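# Tip a ball from its gutter into the roofed box

## Task

Transfer the ball out of the gutter it rests in and into the box beside that same arm. The box has a roof and one open side. Pouring the ball in is allowed. Moving, raising, rotating or tilting the box beyond a small amount counts as failure. So does the ball dropping noticeably below table-top height while no robot holds it. The gutter only retains the ball while its open end is higher; holding the handle vertical lets the ball roll out. At the end, open the gripper and pull the arm away, and the ball must stay in the box with no robot holding it.

## Robot and tools

SETUP. There are three identical i2rt Big YAM arms, arm1, arm2 and arm3. Each has six revolute joints, a two-finger gripper and a wrist camera. Base positions are in metres, and facings are degrees counter-clockwise from +x: arm1 x=-1.71 y=+0.22 z=+0.94 facing -15; arm2 x=+0.00 y=+0.13 z=+0.85 facing -89; arm3 x=+1.71 y=+0.39 z=+0.86 facing -166. The hand reaches about 1.0 m from the joint1 axis. The fixed room cameras are cam_end_1, cam_end_2, cam_gap_1, cam_gap_2, cam_side and cam_top. The wrist cameras are arm1_cam_wrist, arm2_cam_wrist and arm3_cam_wrist.

FRAME. Everything uses one scene frame with its origin on the floor and +z up. "hand" is the midpoint between the fingertips. Its z axis runs along the fingers, and the fingers open and close along its y axis. With joints 1 and 6 at 0 and the hand level and pointing forward, the wrist camera sits on top of the hand and looks toward the fingertips.

execute_actions. The argument "actions" is a list holding one action, or none. An empty list just reports state and images. An action is an object keyed by "arm1", "arm2" and/or "arm3". Each key holds {"joints": {...}}, with any subset of joint1_rad, joint2_rad, joint3_rad, joint4_rad, joint5_rad, joint6_rad and gripper_m. All of these are absolute targets in joint space, not offsets. Joints are in radians and gripper_m is the fingertip gap in metres. The ranges, with the tolerance for counting as reached, are:
- joint1_rad -2.879 to 2.879 ±0.045: base yaw. Positive is counter-clockwise seen from above, and 0 points the arm the way its base faces.
- joint2_rad 0 to 3.141 ±0.14: shoulder. At 0 the upper arm points roughly level and backward; raising the value lifts it and then carries it forward.
- joint3_rad 0 to 3.019 ±0.09: elbow. At 0 it is folded shut; higher values open it.
- joint4_rad -1.692 to 1.57 ±0.055: hand pitch. Positive tilts the fingers up.
- joint5_rad -1.57 to 1.57 ±0.03: hand sideways swing. Positive goes to the arm's right.
- joint6_rad -2.094 to 2.094 ±0.035: hand roll. Positive is clockwise when viewed from behind the hand.
- gripper_m 0 to 0.093 ±0.003. The pad force is about 50 to 62 N per finger.
The motions in an action start together, but each joint has its own speed, so the hand can sweep wide between postures. An action lasts at most 15 s. Joints or arms you leave out keep pushing toward their previous targets. An unknown key or an out-of-range value rejects the whole call, and nothing moves. "cameras" is an optional list of camera names, or "all". Leaving it out or passing null also gives all cameras; [] gives none. The "pictures" line gives the order of the returned images.

wait: "seconds" from 0 to 10. It commands nothing new and returns state and images.

zoom_image: "camera" plus "region" [x0, y0, x1, y1] in pixels, with (0, 0) at the top-left. The region can be at most 504 by 504. It only works on cameras whose full image appeared in the latest result. All images are 672x504.

read_manual: optional "section" ("licences"). It only returns licence text.

finished_scene: "scene" is the number of the scene being closed. It is final, and its result says whether the task succeeded. A reply with no tool call ends everything.

RESULT LINES. joint_positions gives the current joint values. joint_status describes how each commanded joint finished:
- "off_target": the joint stopped short and may still be pushing.
- "contact_stop" or "time_out": the joint now holds where it stopped. After time_out, a joint can keep a target up to 0.375, 0.375, 0.113, 0.225, 0.075 and 0.3 rad (joints 1 to 6) from its position and keep pushing.
- "not_followed": a self- and inter-arm clearance check blocked the targets. This comes with a "joint command not followed" line and usually a "cause:" line. The arm may retry those targets later. The gripper part of the action still runs.
- "limit_stop_at_motor_heat": the arm was halted by overheating. Resend the target.
on_its_own lists joints that moved or held without being commanded this call; "held at" is the target held, not the actual position. To relieve a joint that keeps pushing, command it to its reported position. Tiny target changes may produce no motion. Joint torques are raw drive outputs, with offsets and noise, and are nonzero even in free air. MOTOR HOT appears from 85 °C. At 100 °C an OVER-TEMPERATURE FAULT drops that arm until it cools. Any reported stop cancels the rest of that reply's movement calls. No line reports arm-to-arm contact.

CALIBRATION. K, distortion D and T_world_to_cam are given per camera, using OpenCV conventions. Room cameras may be off by up to about 2.3 degrees and 9 millimetres. Wrist camera poses come from the joint readings, so they can be less accurate.

CAUTIONS. Arms pushing hard into each other end the run, and hard hits may too. The clearance check can react late and ignores fingers, gripper housings and wrist cameras. The arms keep pushing on contact, which heats motors, and loads make joints sag. Loose objects can get brief random shoves. Do not drop, slam or knock anything, and do not push anything out of the work area. The arms keep executing the last command while you reason.

Each tool is called after "Request:" by a JSON object that holds its "fn" and its "kwargs".

## Session

I'll start by looking at the scene.

Request:
{"fn": "execute_actions", "kwargs": {"actions": []}}

Scene clock: 0.00 s.
Joint torques (N m, as the arm reports them, + toward a larger angle): no reading
arm1.joint_positions: joint1_rad=+0.815 joint2_rad=+0.564 joint3_rad=+1.367 joint4_rad=-1.600 joint5_rad=-0.020 joint6_rad=+0.277 gripper_m=+0.094
arm1.joint_status: not commanded
arm1.hand: x=-1.5688 y=+0.3163 z=+1.4338 quat_wxyz=(-0.343, +0.131, -0.916, -0.161) (m; scene frame)
arm2.joint_positions: joint1_rad=+0.115 joint2_rad=+0.326 joint3_rad=+1.581 joint4_rad=-1.629 joint5_rad=+0.033 joint6_rad=-0.012 gripper_m=+0.095
arm2.joint_status: not commanded
arm2.hand: x=-0.0034 y=+0.1011 z=+1.4422 quat_wxyz=(-0.414, -0.548, -0.618, +0.383) (m; scene frame)
arm3.joint_positions: joint1_rad=+0.284 joint2_rad=+0.615 joint3_rad=+1.367 joint4_rad=-1.465 joint5_rad=-0.033 joint6_rad=-0.523 gripper_m=+0.095
arm3.joint_status: not commanded
arm3.hand: x=+1.5293 y=+0.2759 z=+1.3633 quat_wxyz=(-0.017, -0.784, -0.461, +0.415) (m; scene frame)
pictures: arm1_cam_wrist, arm2_cam_wrist, arm3_cam_wrist, cam_end_1, cam_end_2, cam_gap_1, cam_gap_2, cam_side, cam_top
Images, in order (width x height): arm1_cam_wrist 672x504, arm2_cam_wrist 672x504, arm3_cam_wrist 672x504, cam_end_1 672x504, cam_end_2 672x504, cam_gap_1 672x504, cam_gap_2 672x504, cam_side 672x504, cam_top 672x504.

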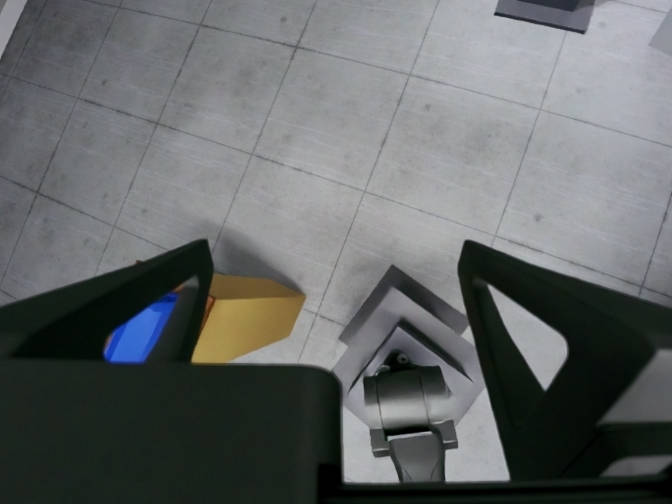

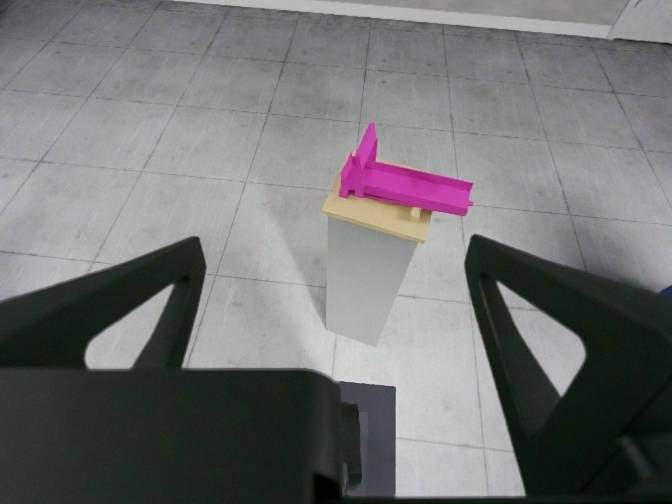

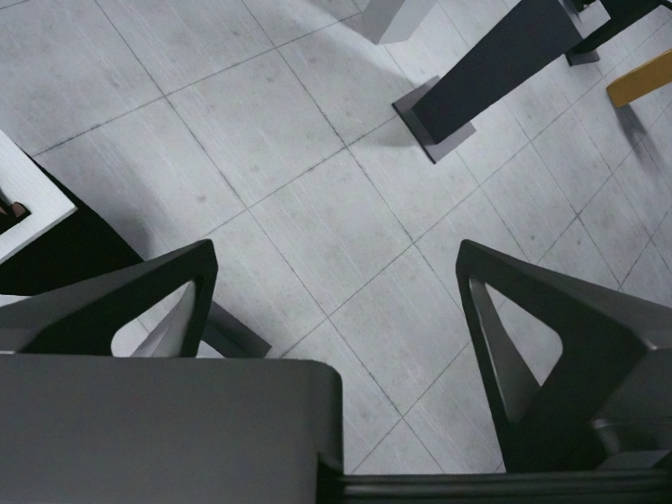

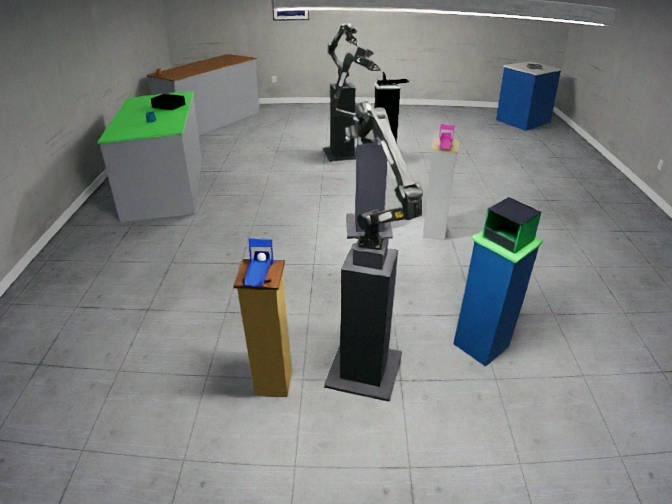

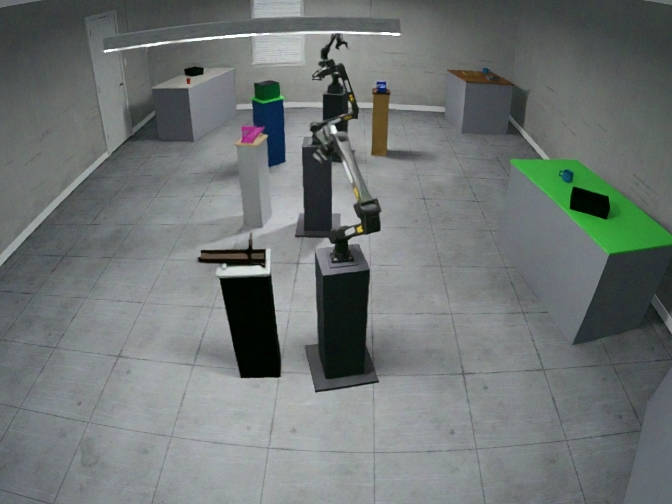

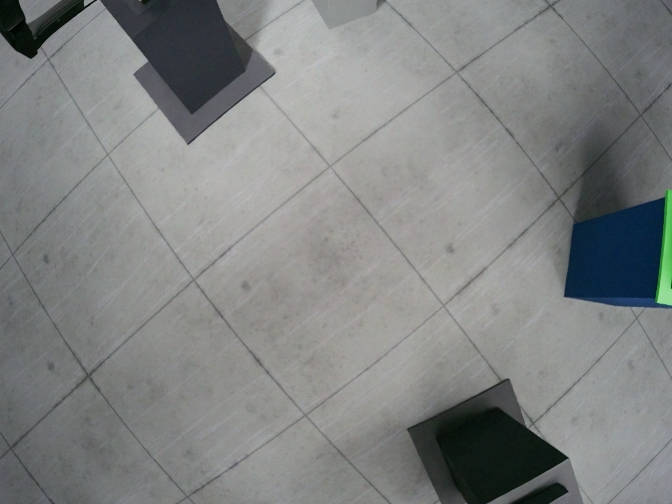

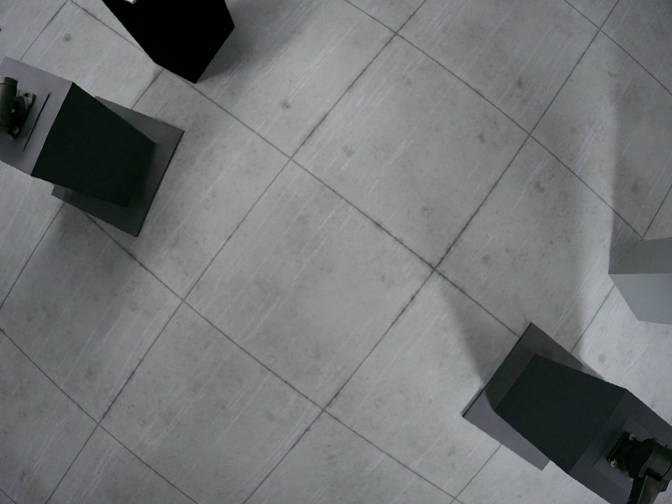

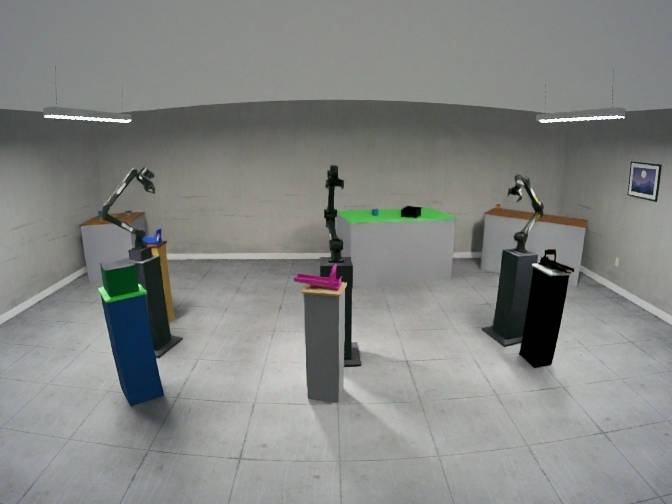

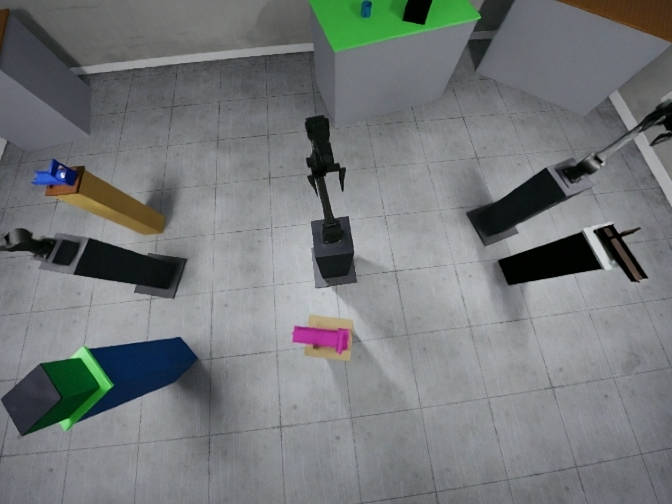

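Request:
{"fn": "zoom_image", "kwargs": {"camera": "cam_end_1", "region": [200, 180, 560, 320]}}

Request:
{"fn": "zoom_image", "kwargs": {"camera": "cam_end_1", "region": [220, 225, 300, 295]}}

Request:
{"fn": "zoom_image", "kwargs": {"camera": "cam_end_1", "region": [460, 190, 550, 265]}}

Request:
{"fn": "zoom_image", "kwargs": {"camera": "cam_top", "region": [0, 140, 200, 440]}}

Request:
{"fn": "zoom_image", "kwargs": {"camera": "cam_side", "region": [80, 160, 200, 310]}}

Region (200, 180, 560, 320) of cam_end_1's 672x504 image, scaled by 1.400, with more detail than that image has.

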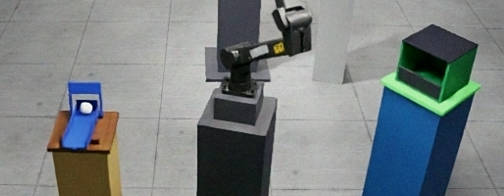

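Region (220, 225, 300, 295) of cam_end_1's 672x504 image, scaled by 6.300, with more detail than that image has; it fills the top 441 rows of this view, and the rest is white.

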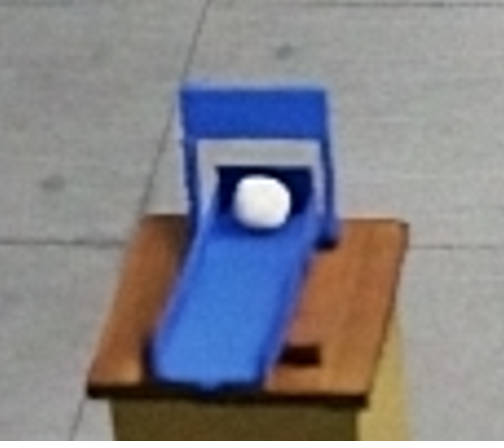

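Region (460, 190, 550, 265) of cam_end_1's 672x504 image, scaled by 5.600, with more detail than that image has.

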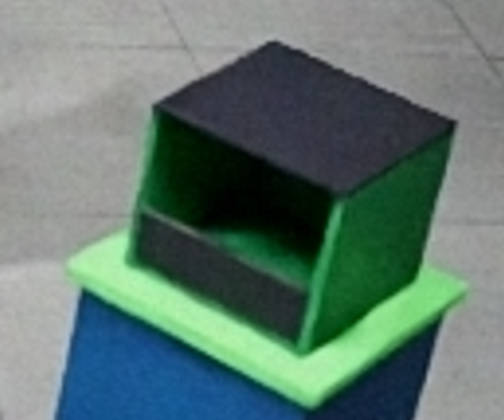

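Region (0, 140, 200, 440) of cam_top's 672x504 image, scaled by 1.680, with more detail than that image has.

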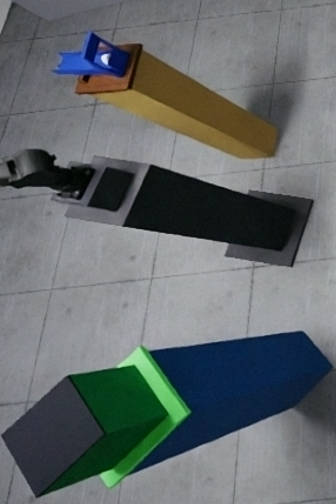

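Region (80, 160, 200, 310) of cam_side's 672x504 image, scaled by 3.360, with more detail than that image has; it fills the left 403 columns of this view, and the rest is white.

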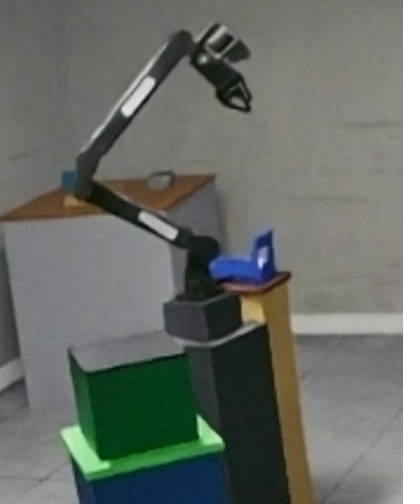

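Request:
{"fn": "execute_actions", "kwargs": {"actions": [{"arm1": {"joints": {"joint1_rad": 1.9, "joint2_rad": 1.233, "joint3_rad": 1.176, "joint4_rad": -0.815, "joint5_rad": 0, "joint6_rad": 0}}}], "cameras": ["arm1_cam_wrist", "cam_end_1", "cam_side", "cam_top"]}}

Scene clock: 88.53 s.
Joint torques (N m, as the arm reports them, + toward a larger angle): arm1=[  0.73 -10.38   9.58   2.33   0.05  -0.03] | arm2=[ 1.06 10.62  4.56  2.46  0.07 -0.04] | arm3=[-0.61  1.85  9.8   1.99  0.05  0.11]
arm1.joint_positions: joint1_rad=+1.901 joint2_rad=+1.239 joint3_rad=+1.185 joint4_rad=-0.837 joint5_rad=+0.001 joint6_rad=+0.008 gripper_m=+0.094
arm1.joint_status: all done
arm1.hand: x=-1.7493 y=+0.7195 z=+1.2431 quat_wxyz=(-0.228, +0.686, -0.646, -0.244) (m; scene frame)
arm2.joint_positions: joint1_rad=+0.115 joint2_rad=+0.326 joint3_rad=+1.581 joint4_rad=-1.629 joint5_rad=+0.033 joint6_rad=-0.012 gripper_m=+0.095
arm2.joint_status: not commanded
arm2.hand: x=-0.0034 y=+0.1011 z=+1.4422 quat_wxyz=(-0.414, -0.548, -0.618, +0.383) (m; scene frame)
arm3.joint_positions: joint1_rad=+0.284 joint2_rad=+0.615 joint3_rad=+1.367 joint4_rad=-1.465 joint5_rad=-0.033 joint6_rad=-0.523 gripper_m=+0.095
arm3.joint_status: not commanded
arm3.hand: x=+1.5293 y=+0.2759 z=+1.3633 quat_wxyz=(-0.017, -0.784, -0.461, +0.415) (m; scene frame)
pictures: arm1_cam_wrist, cam_end_1, cam_side, cam_top
camera_calibration (this result's frames):
arm1_cam_wrist: T_world_to_cam=[[0.997688, 0.0679574, 0.000535264, 1.6959], [0.0679032, -0.996509, -0.0485672, 0.899131], [-0.0027671, 0.0484912, -0.99882, 1.32478], [0, 0, 0, 1]] pos_world=[-1.74937, 0.716503, 1.36597]
Images, in order (width x height): arm1_cam_wrist 672x504, cam_end_1 672x504, cam_side 672x504, cam_top 672x504.

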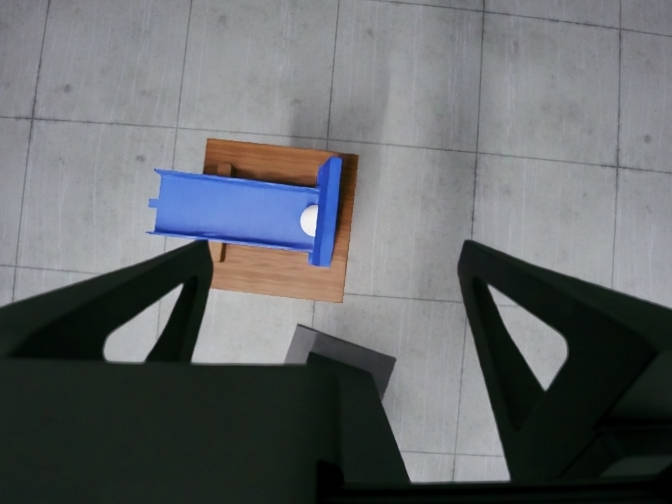

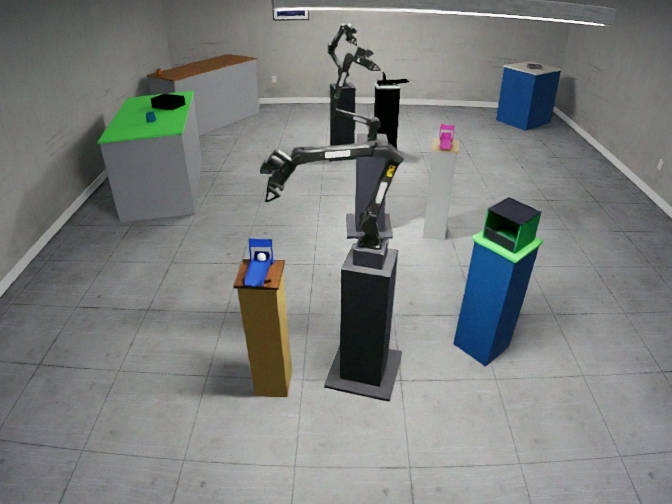

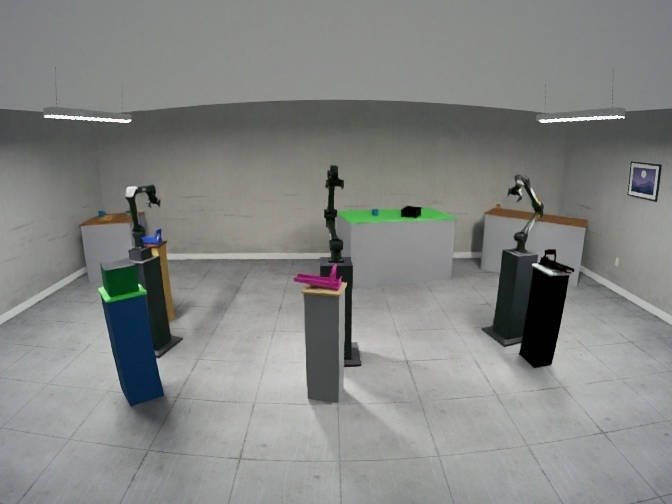

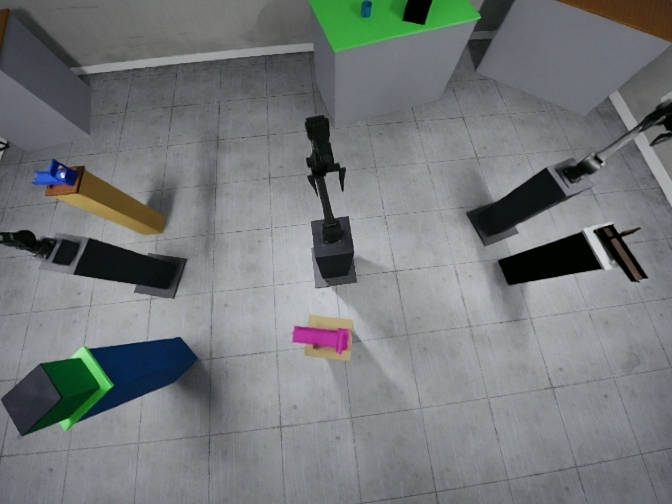

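Request:
{"fn": "zoom_image", "kwargs": {"camera": "arm1_cam_wrist", "region": [130, 120, 382, 309]}}

Request:
{"fn": "zoom_image", "kwargs": {"camera": "cam_side", "region": [125, 215, 185, 260]}}

Request:
{"fn": "zoom_image", "kwargs": {"camera": "cam_side", "region": [285, 255, 355, 300]}}

Region (130, 120, 382, 309) of arm1_cam_wrist's 672x504 image, scaled by 2.000, with more detail than that image has; it fills the top 378 rows of this view, and the rest is white.

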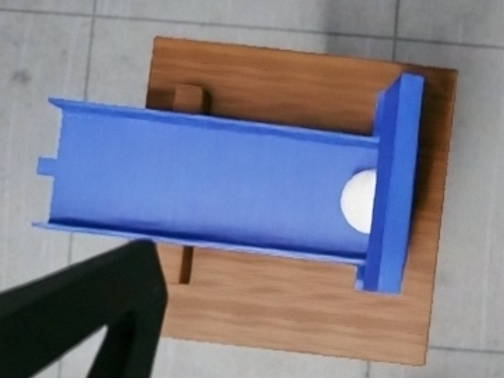

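Region (125, 215, 185, 260) of cam_side's 672x504 image, scaled by 8.400, with more detail than that image has; it fills the top 378 rows of this view, and the rest is white.

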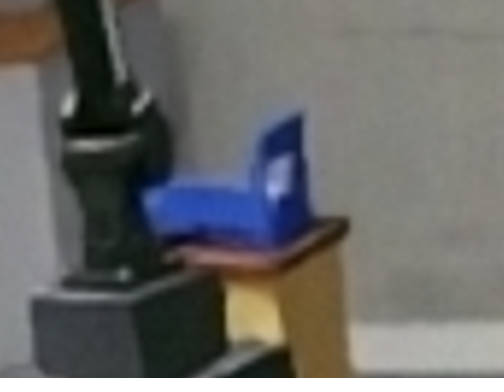

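Region (285, 255, 355, 300) of cam_side's 672x504 image, scaled by 7.200, with more detail than that image has; it fills the top 324 rows of this view, and the rest is white.

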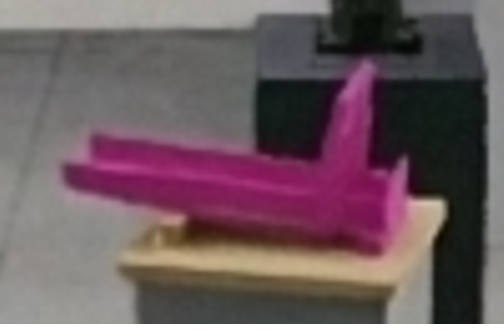

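Request:
{"fn": "execute_actions", "kwargs": {"actions": [{"arm1": {"joints": {"joint1_rad": 1.802, "joint2_rad": 1.916, "joint3_rad": 1.499, "joint4_rad": -1.153, "joint5_rad": -0.26, "joint6_rad": 0, "gripper_m": 0.08}}}], "cameras": ["arm1_cam_wrist", "cam_end_1", "cam_side"]}}

Scene clock: 166.37 s.
Joint torques (N m, as the arm reports them, + toward a larger angle): arm1=[  0.85 -17.78  10.93  -0.55  -0.2   -0.05] | arm2=[ 0.65 10.72  4.52  2.39  0.06 -0.06] | arm3=[-0.18  1.98  9.76  2.12  0.06  0.12]
arm1.joint_positions: joint1_rad=+1.798 joint2_rad=+1.922 joint3_rad=+1.467 joint4_rad=-1.139 joint5_rad=-0.257 joint6_rad=+0.008 gripper_m=+0.080
arm1.joint_status: all done
arm1.hand: x=-1.7393 y=+0.7766 z=+0.9992 quat_wxyz=(+0.096, +0.685, -0.717, -0.083) (m; scene frame)
arm2.joint_positions: joint1_rad=+0.115 joint2_rad=+0.326 joint3_rad=+1.581 joint4_rad=-1.629 joint5_rad=+0.033 joint6_rad=-0.012 gripper_m=+0.095
arm2.joint_status: not commanded
arm2.hand: x=-0.0034 y=+0.1011 z=+1.4422 quat_wxyz=(-0.414, -0.548, -0.618, +0.383) (m; scene frame)
arm3.joint_positions: joint1_rad=+0.284 joint2_rad=+0.615 joint3_rad=+1.367 joint4_rad=-1.465 joint5_rad=-0.033 joint6_rad=-0.523 gripper_m=+0.095
arm3.joint_status: not commanded
arm3.hand: x=+1.5293 y=+0.2759 z=+1.3633 quat_wxyz=(-0.017, -0.784, -0.461, +0.415) (m; scene frame)
pictures: arm1_cam_wrist, cam_end_1, cam_side
camera_calibration (this result's frames):
arm1_cam_wrist: T_world_to_cam=[[0.966433, -0.0398848, -0.253804, 1.96572], [0.12173, -0.798866, 0.589062, 0.246599], [-0.22625, -0.600185, -0.767196, 0.961967], [0, 0, 0, 1]] pos_world=[-1.71211, 0.85276, 1.09166]
Images, in order (width x height): arm1_cam_wrist 672x504, cam_end_1 672x504, cam_side 672x504.

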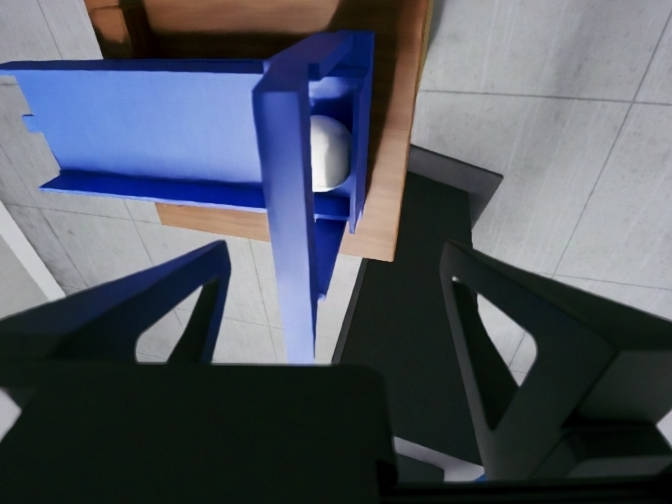

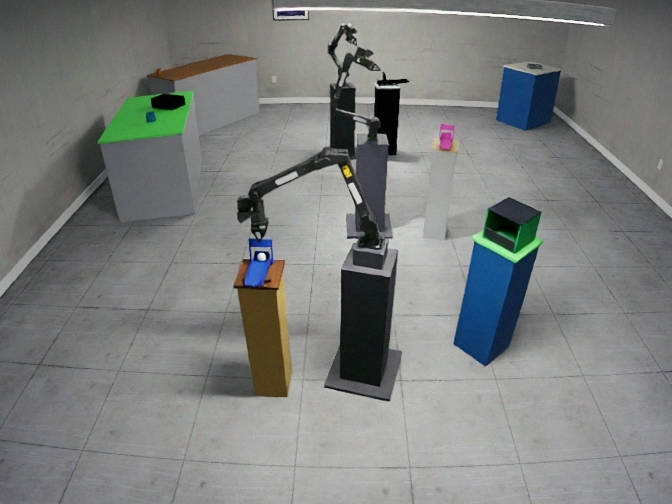

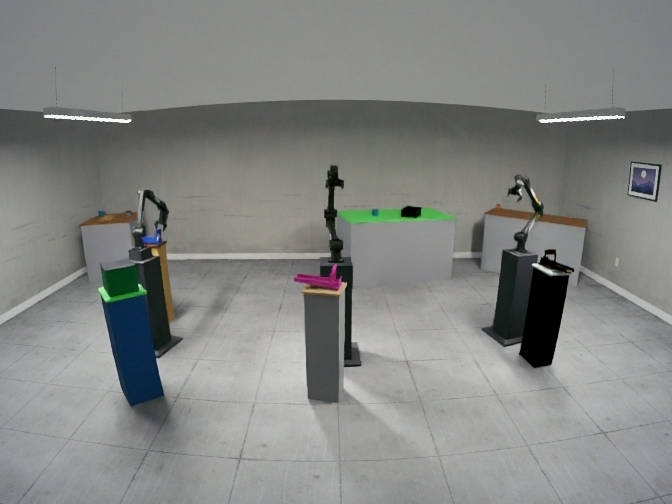

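Request:
{"fn": "execute_actions", "kwargs": {"actions": [{"arm1": {"joints": {"joint1_rad": 1.845, "joint2_rad": 1.955, "joint3_rad": 1.425, "joint4_rad": -1.03, "joint5_rad": -0.26, "joint6_rad": 0}}}], "cameras": ["arm1_cam_wrist", "cam_end_1", "cam_side"]}}

Scene clock: 189.73 s.
Joint torques (N m, as the arm reports them, + toward a larger angle): arm1=[  0.71 -15.53   6.97   0.95  -0.17  -0.04] | arm2=[ 1.03 10.17  4.44  2.56  0.07 -0.06] | arm3=[-0.71  1.95  9.8   2.11  0.04  0.14]
arm1.joint_positions: joint1_rad=+1.845 joint2_rad=+1.929 joint3_rad=+1.441 joint4_rad=-1.047 joint5_rad=-0.258 joint6_rad=+0.008 gripper_m=+0.080
arm1.joint_status: all done
arm1.hand: x=-1.7657 y=+0.7857 z=+0.9867 quat_wxyz=(+0.078, +0.705, -0.698, -0.102) (m; scene frame)
arm2.joint_positions: joint1_rad=+0.115 joint2_rad=+0.326 joint3_rad=+1.581 joint4_rad=-1.629 joint5_rad=+0.033 joint6_rad=-0.012 gripper_m=+0.095
arm2.joint_status: not commanded
arm2.hand: x=-0.0034 y=+0.1011 z=+1.4422 quat_wxyz=(-0.414, -0.548, -0.618, +0.383) (m; scene frame)
arm3.joint_positions: joint1_rad=+0.284 joint2_rad=+0.615 joint3_rad=+1.367 joint4_rad=-1.465 joint5_rad=-0.033 joint6_rad=-0.523 gripper_m=+0.095
arm3.joint_status: not commanded
arm3.hand: x=+1.5293 y=+0.2759 z=+1.3633 quat_wxyz=(-0.017, -0.784, -0.461, +0.415) (m; scene frame)
pictures: arm1_cam_wrist, cam_end_1, cam_side
camera_calibration (this result's frames):
arm1_cam_wrist: T_world_to_cam=[[0.966961, 0.0210172, -0.254056, 1.94172], [0.16013, -0.825523, 0.541175, 0.400368], [-0.198355, -0.563977, -0.801614, 1.00662], [0, 0, 0, 1]] pos_world=[-1.74201, 0.857414, 1.08356]
Images, in order (width x height): arm1_cam_wrist 672x504, cam_end_1 672x504, cam_side 672x504.

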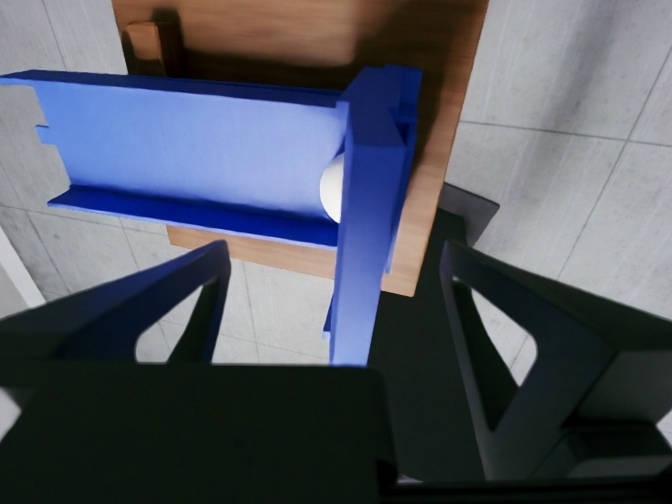

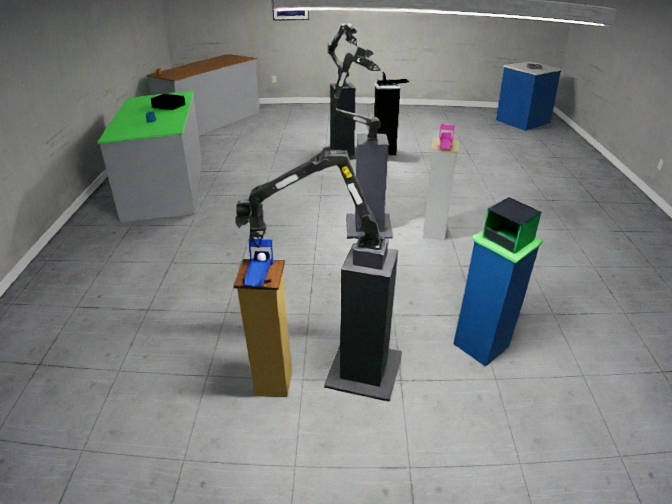

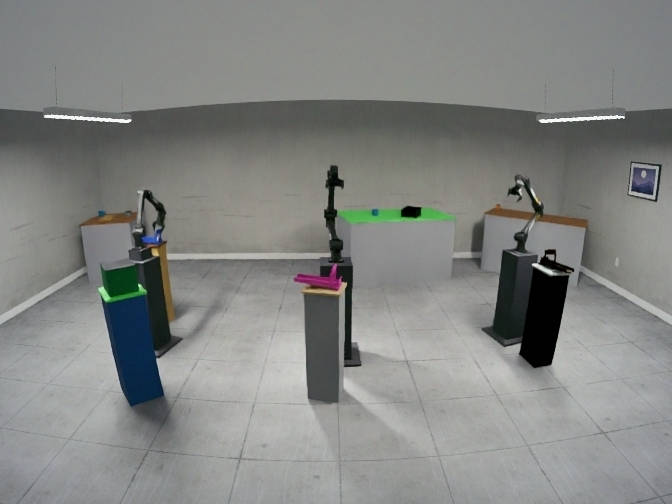

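Request:
{"fn": "execute_actions", "kwargs": {"actions": [{"arm1": {"joints": {"joint2_rad": 2.0}}}], "cameras": ["arm1_cam_wrist", "cam_end_1"]}}

Scene clock: 195.37 s.
Joint torques (N m, as the arm reports them, + toward a larger angle): arm1=[  0.43 -16.48   6.67   0.87  -0.18  -0.04] | arm2=[ 0.75 10.29  4.42  2.6   0.08 -0.03] | arm3=[-0.43  1.87  9.86  2.01  0.05  0.13]
arm1.joint_positions: joint1_rad=+1.845 joint2_rad=+1.983 joint3_rad=+1.441 joint4_rad=-1.046 joint5_rad=-0.258 joint6_rad=+0.008 gripper_m=+0.080
arm1.joint_status: all done
arm1.hand: x=-1.7655 y=+0.7803 z=+0.9574 quat_wxyz=(+0.096, +0.702, -0.700, -0.083) (m; scene frame)
arm2.joint_positions: joint1_rad=+0.115 joint2_rad=+0.326 joint3_rad=+1.581 joint4_rad=-1.629 joint5_rad=+0.033 joint6_rad=-0.012 gripper_m=+0.095
arm2.joint_status: not commanded
arm2.hand: x=-0.0034 y=+0.1011 z=+1.4422 quat_wxyz=(-0.414, -0.548, -0.618, +0.383) (m; scene frame)
arm3.joint_positions: joint1_rad=+0.284 joint2_rad=+0.615 joint3_rad=+1.367 joint4_rad=-1.465 joint5_rad=-0.033 joint6_rad=-0.523 gripper_m=+0.095
arm3.joint_status: not commanded
arm3.hand: x=+1.5293 y=+0.2759 z=+1.3633 quat_wxyz=(-0.017, -0.784, -0.461, +0.415) (m; scene frame)
pictures: arm1_cam_wrist, cam_end_1
camera_calibration (this result's frames):
arm1_cam_wrist: T_world_to_cam=[[0.96714, 0.00728273, -0.254141, 1.94536], [0.159603, -0.795484, 0.584578, 0.345822], [-0.197908, -0.605931, -0.770507, 0.983942], [0, 0, 0, 1]] pos_world=[-1.7419, 0.857129, 1.05037]
Images, in order (width x height): arm1_cam_wrist 672x504, cam_end_1 672x504.

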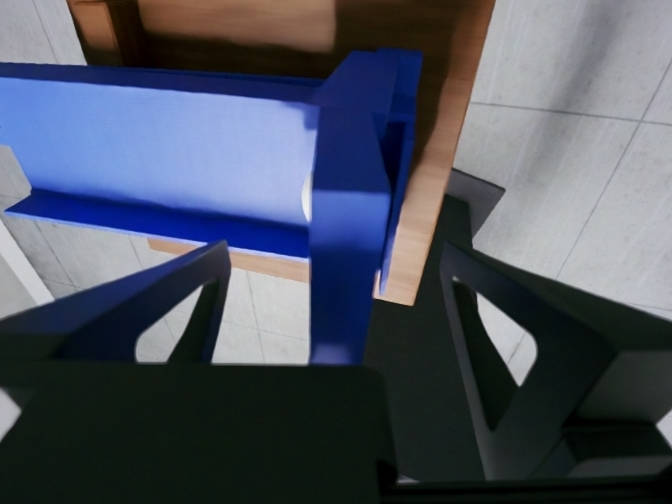

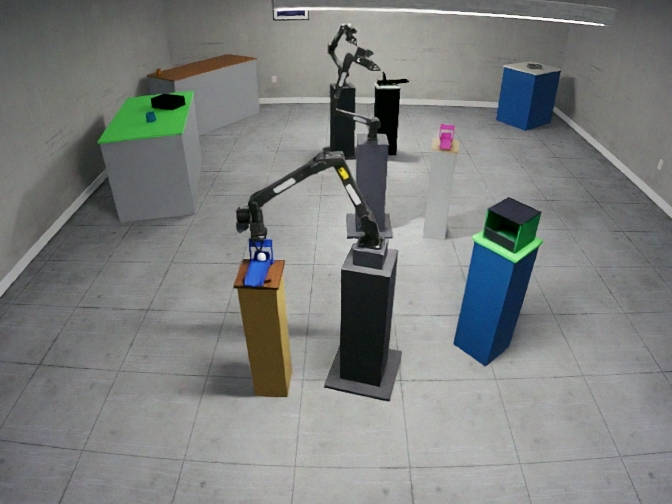

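Request:
{"fn": "execute_actions", "kwargs": {"actions": [{"arm1": {"joints": {"gripper_m": 0.0}}}], "cameras": ["arm1_cam_wrist", "cam_end_1", "cam_side"]}}

Scene clock: 198.33 s.
Joint torques (N m, as the arm reports them, + toward a larger angle): arm1=[  0.41 -16.62   6.77   0.81  -0.02  -0.03] | arm2=[ 0.79 10.05  4.52  2.49  0.09 -0.05] | arm3=[-0.51  2.12  9.81  1.94  0.06  0.11]
arm1.joint_positions: joint1_rad=+1.845 joint2_rad=+1.983 joint3_rad=+1.440 joint4_rad=-1.046 joint5_rad=-0.261 joint6_rad=+0.007 gripper_m=+0.011
arm1.joint_status: gripper_m off_target (ended at +0.011, target +0.000)
arm1.hand: x=-1.7662 y=+0.7800 z=+0.9574 quat_wxyz=(+0.098, +0.703, -0.700, -0.084) (m; scene frame)
arm2.joint_positions: joint1_rad=+0.115 joint2_rad=+0.326 joint3_rad=+1.581 joint4_rad=-1.629 joint5_rad=+0.033 joint6_rad=-0.012 gripper_m=+0.095
arm2.joint_status: not commanded
arm2.hand: x=-0.0034 y=+0.1011 z=+1.4422 quat_wxyz=(-0.414, -0.548, -0.618, +0.383) (m; scene frame)
arm3.joint_positions: joint1_rad=+0.284 joint2_rad=+0.615 joint3_rad=+1.367 joint4_rad=-1.465 joint5_rad=-0.033 joint6_rad=-0.523 gripper_m=+0.095
arm3.joint_status: not commanded
arm3.hand: x=+1.5293 y=+0.2759 z=+1.3633 quat_wxyz=(-0.017, -0.784, -0.461, +0.415) (m; scene frame)
pictures: arm1_cam_wrist, cam_end_1, cam_side
camera_calibration (this result's frames):
arm1_cam_wrist: T_world_to_cam=[[0.966157, 0.00777458, -0.257837, 1.94737], [0.16237, -0.795014, 0.584456, 0.350337], [-0.20044, -0.606541, -0.769371, 0.978467], [0, 0, 0, 1]] pos_world=[-1.74223, 0.856863, 1.05015]
Images, in order (width x height): arm1_cam_wrist 672x504, cam_end_1 672x504, cam_side 672x504.

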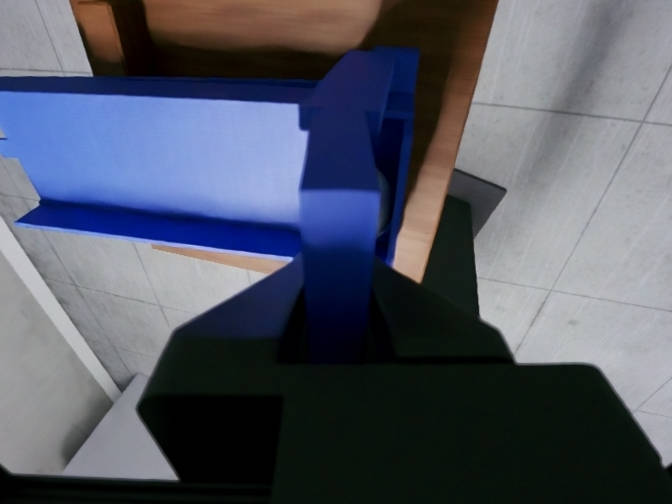

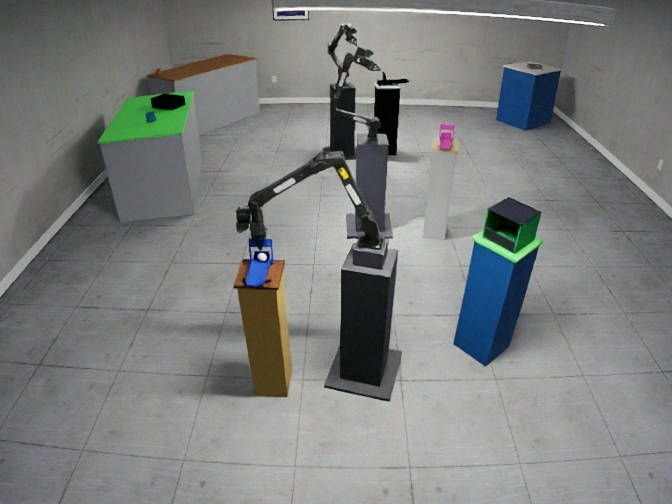

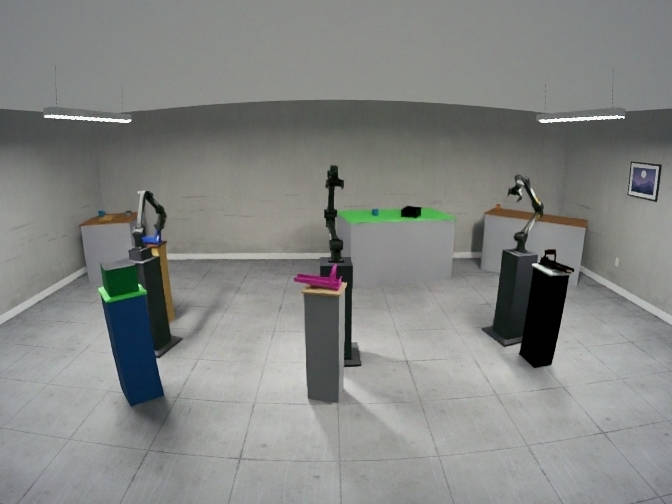

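Request:
{"fn": "execute_actions", "kwargs": {"actions": [{"arm1": {"joints": {"joint2_rad": 1.6, "joint3_rad": 1.35, "joint4_rad": -1.3, "joint5_rad": -0.45}}}], "cameras": ["arm1_cam_wrist", "cam_end_1", "cam_side"]}}

Scene clock: 257.97 s.
Joint torques (N m, as the arm reports them, + toward a larger angle): arm1=[  0.52 -13.17   9.88  -0.44  -0.43  -0.03] | arm2=[ 0.78 10.21  4.41  2.47  0.06 -0.05] | arm3=[-0.45  2.    9.8   2.07  0.04  0.14]
arm1.joint_positions: joint1_rad=+1.845 joint2_rad=+1.596 joint3_rad=+1.339 joint4_rad=-1.286 joint5_rad=-0.445 joint6_rad=+0.005 gripper_m=+0.011
arm1.joint_status: all done
arm1.hand: x=-1.7947 y=+0.6964 z=+1.1256 quat_wxyz=(+0.146, +0.695, -0.685, -0.164) (m; scene frame)
arm2.joint_positions: joint1_rad=+0.115 joint2_rad=+0.326 joint3_rad=+1.581 joint4_rad=-1.629 joint5_rad=+0.033 joint6_rad=-0.012 gripper_m=+0.095
arm2.joint_status: not commanded
arm2.hand: x=-0.0034 y=+0.1011 z=+1.4422 quat_wxyz=(-0.414, -0.548, -0.618, +0.383) (m; scene frame)
arm3.joint_positions: joint1_rad=+0.284 joint2_rad=+0.615 joint3_rad=+1.367 joint4_rad=-1.465 joint5_rad=-0.033 joint6_rad=-0.523 gripper_m=+0.095
arm3.joint_status: not commanded
arm3.hand: x=+1.5293 y=+0.2759 z=+1.3633 quat_wxyz=(-0.017, -0.784, -0.461, +0.415) (m; scene frame)
pictures: arm1_cam_wrist, cam_end_1, cam_side
camera_calibration (this result's frames):
arm1_cam_wrist: T_world_to_cam=[[0.902815, 0.0259495, -0.429245, 2.08561], [0.265275, -0.819231, 0.508419, 0.477314], [-0.338457, -0.572876, -0.746498, 0.754588], [0, 0, 0, 1]] pos_world=[-1.75414, 0.769195, 1.21586]
Images, in order (width x height): arm1_cam_wrist 672x504, cam_end_1 672x504, cam_side 672x504.

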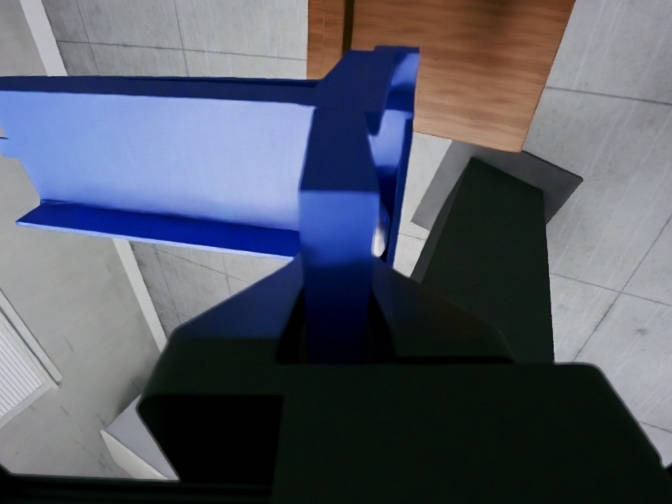

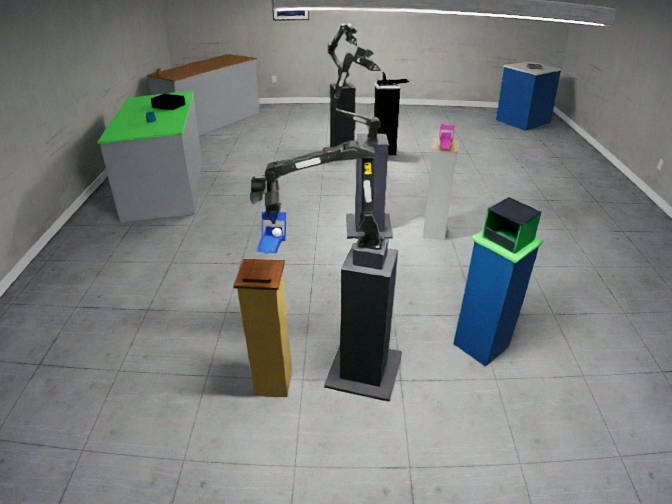

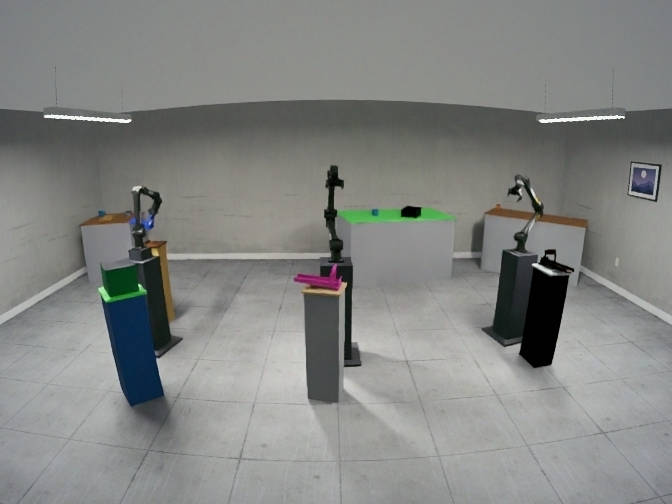

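Request:
{"fn": "execute_actions", "kwargs": {"actions": [{"arm1": {"joints": {"joint1_rad": -1.48}}}], "cameras": ["arm1_cam_wrist", "cam_end_1", "cam_side", "cam_top"]}}

Scene clock: 269.33 s.
Joint torques (N m, as the arm reports them, + toward a larger angle): arm1=[  1.29 -13.66   9.88  -0.45  -0.49  -0.03] | arm2=[ 0.84 10.36  4.41  2.5   0.05 -0.05] | arm3=[-0.33  1.6   9.79  2.05  0.04  0.12]
arm1.joint_positions: joint1_rad=-1.487 joint2_rad=+1.599 joint3_rad=+1.339 joint4_rad=-1.286 joint5_rad=-0.443 joint6_rad=+0.005 gripper_m=+0.010
arm1.joint_status: all done
arm1.hand: x=-1.7276 y=-0.2589 z=+1.1232 quat_wxyz=(-0.177, -0.748, -0.626, -0.133) (m; scene frame)
arm2.joint_positions: joint1_rad=+0.115 joint2_rad=+0.326 joint3_rad=+1.581 joint4_rad=-1.629 joint5_rad=+0.033 joint6_rad=-0.012 gripper_m=+0.095
arm2.joint_status: not commanded
arm2.hand: x=-0.0034 y=+0.1011 z=+1.4422 quat_wxyz=(-0.414, -0.548, -0.618, +0.383) (m; scene frame)
arm3.joint_positions: joint1_rad=+0.284 joint2_rad=+0.615 joint3_rad=+1.367 joint4_rad=-1.465 joint5_rad=-0.033 joint6_rad=-0.523 gripper_m=+0.095
arm3.joint_status: not commanded
arm3.hand: x=+1.5293 y=+0.2759 z=+1.3633 quat_wxyz=(-0.017, -0.784, -0.461, +0.415) (m; scene frame)
pictures: arm1_cam_wrist, cam_end_1, cam_side, cam_top
camera_calibration (this result's frames):
arm1_cam_wrist: T_world_to_cam=[[-0.88926, 0.147465, -0.432979, -1.01161], [-0.108123, 0.852008, 0.512243, -0.538558], [0.444439, 0.502332, -0.741712, 1.85373], [0, 0, 0, 1]] pos_world=[-1.78169, -0.323156, 1.2128]
Images, in order (width x height): arm1_cam_wrist 672x504, cam_end_1 672x504, cam_side 672x504, cam_top 672x504.

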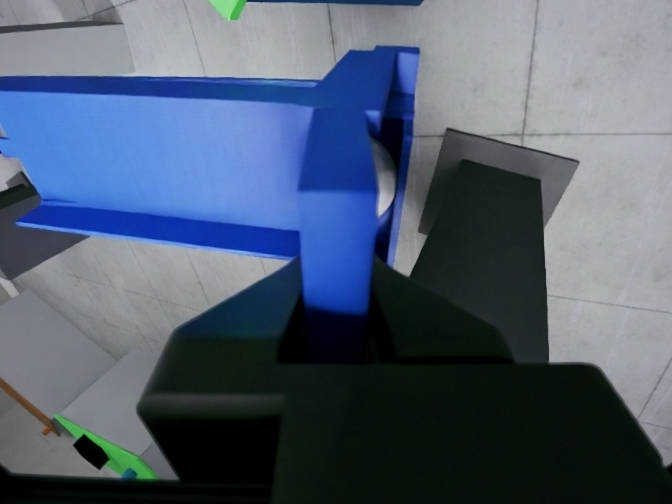

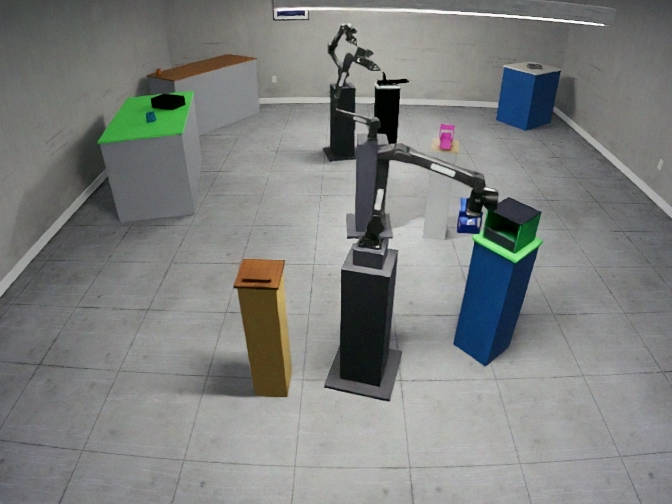

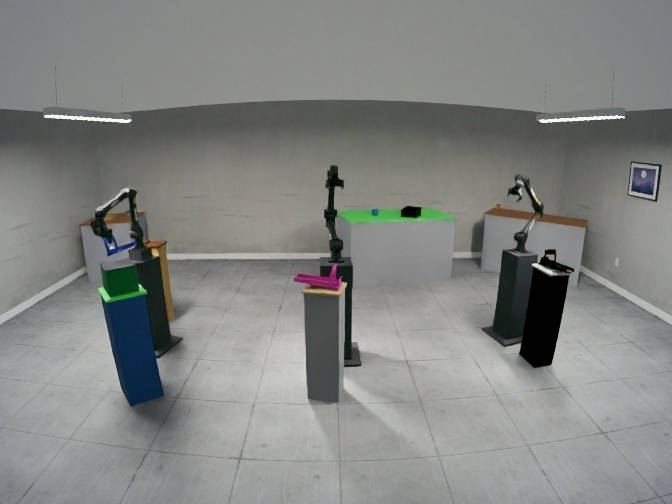

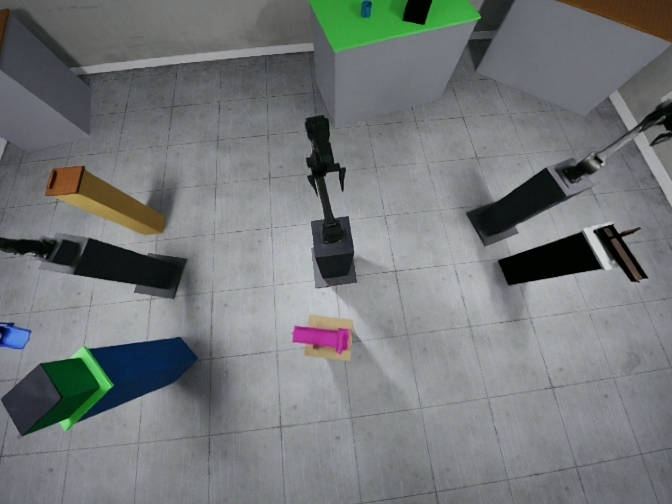

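Request:
{"fn": "zoom_image", "kwargs": {"camera": "cam_end_1", "region": [440, 170, 552, 264]}}

Request:
{"fn": "zoom_image", "kwargs": {"camera": "cam_side", "region": [80, 180, 180, 305]}}

Region (440, 170, 552, 264) of cam_end_1's 672x504 image, scaled by 4.500, with more detail than that image has; it fills the top 423 rows of this view, and the rest is white.

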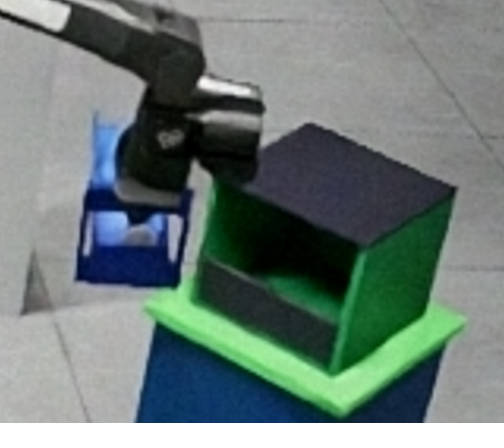

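Region (80, 180, 180, 305) of cam_side's 672x504 image, scaled by 4.032, with more detail than that image has; it fills the left 403 columns of this view, and the rest is white.

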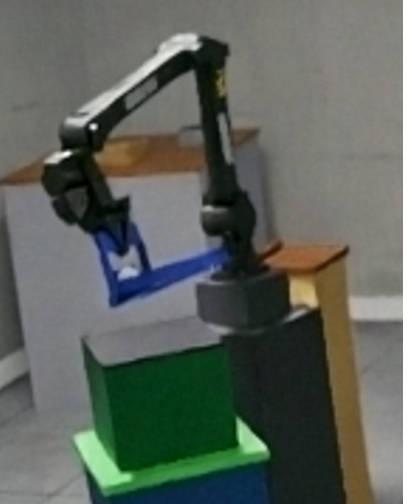

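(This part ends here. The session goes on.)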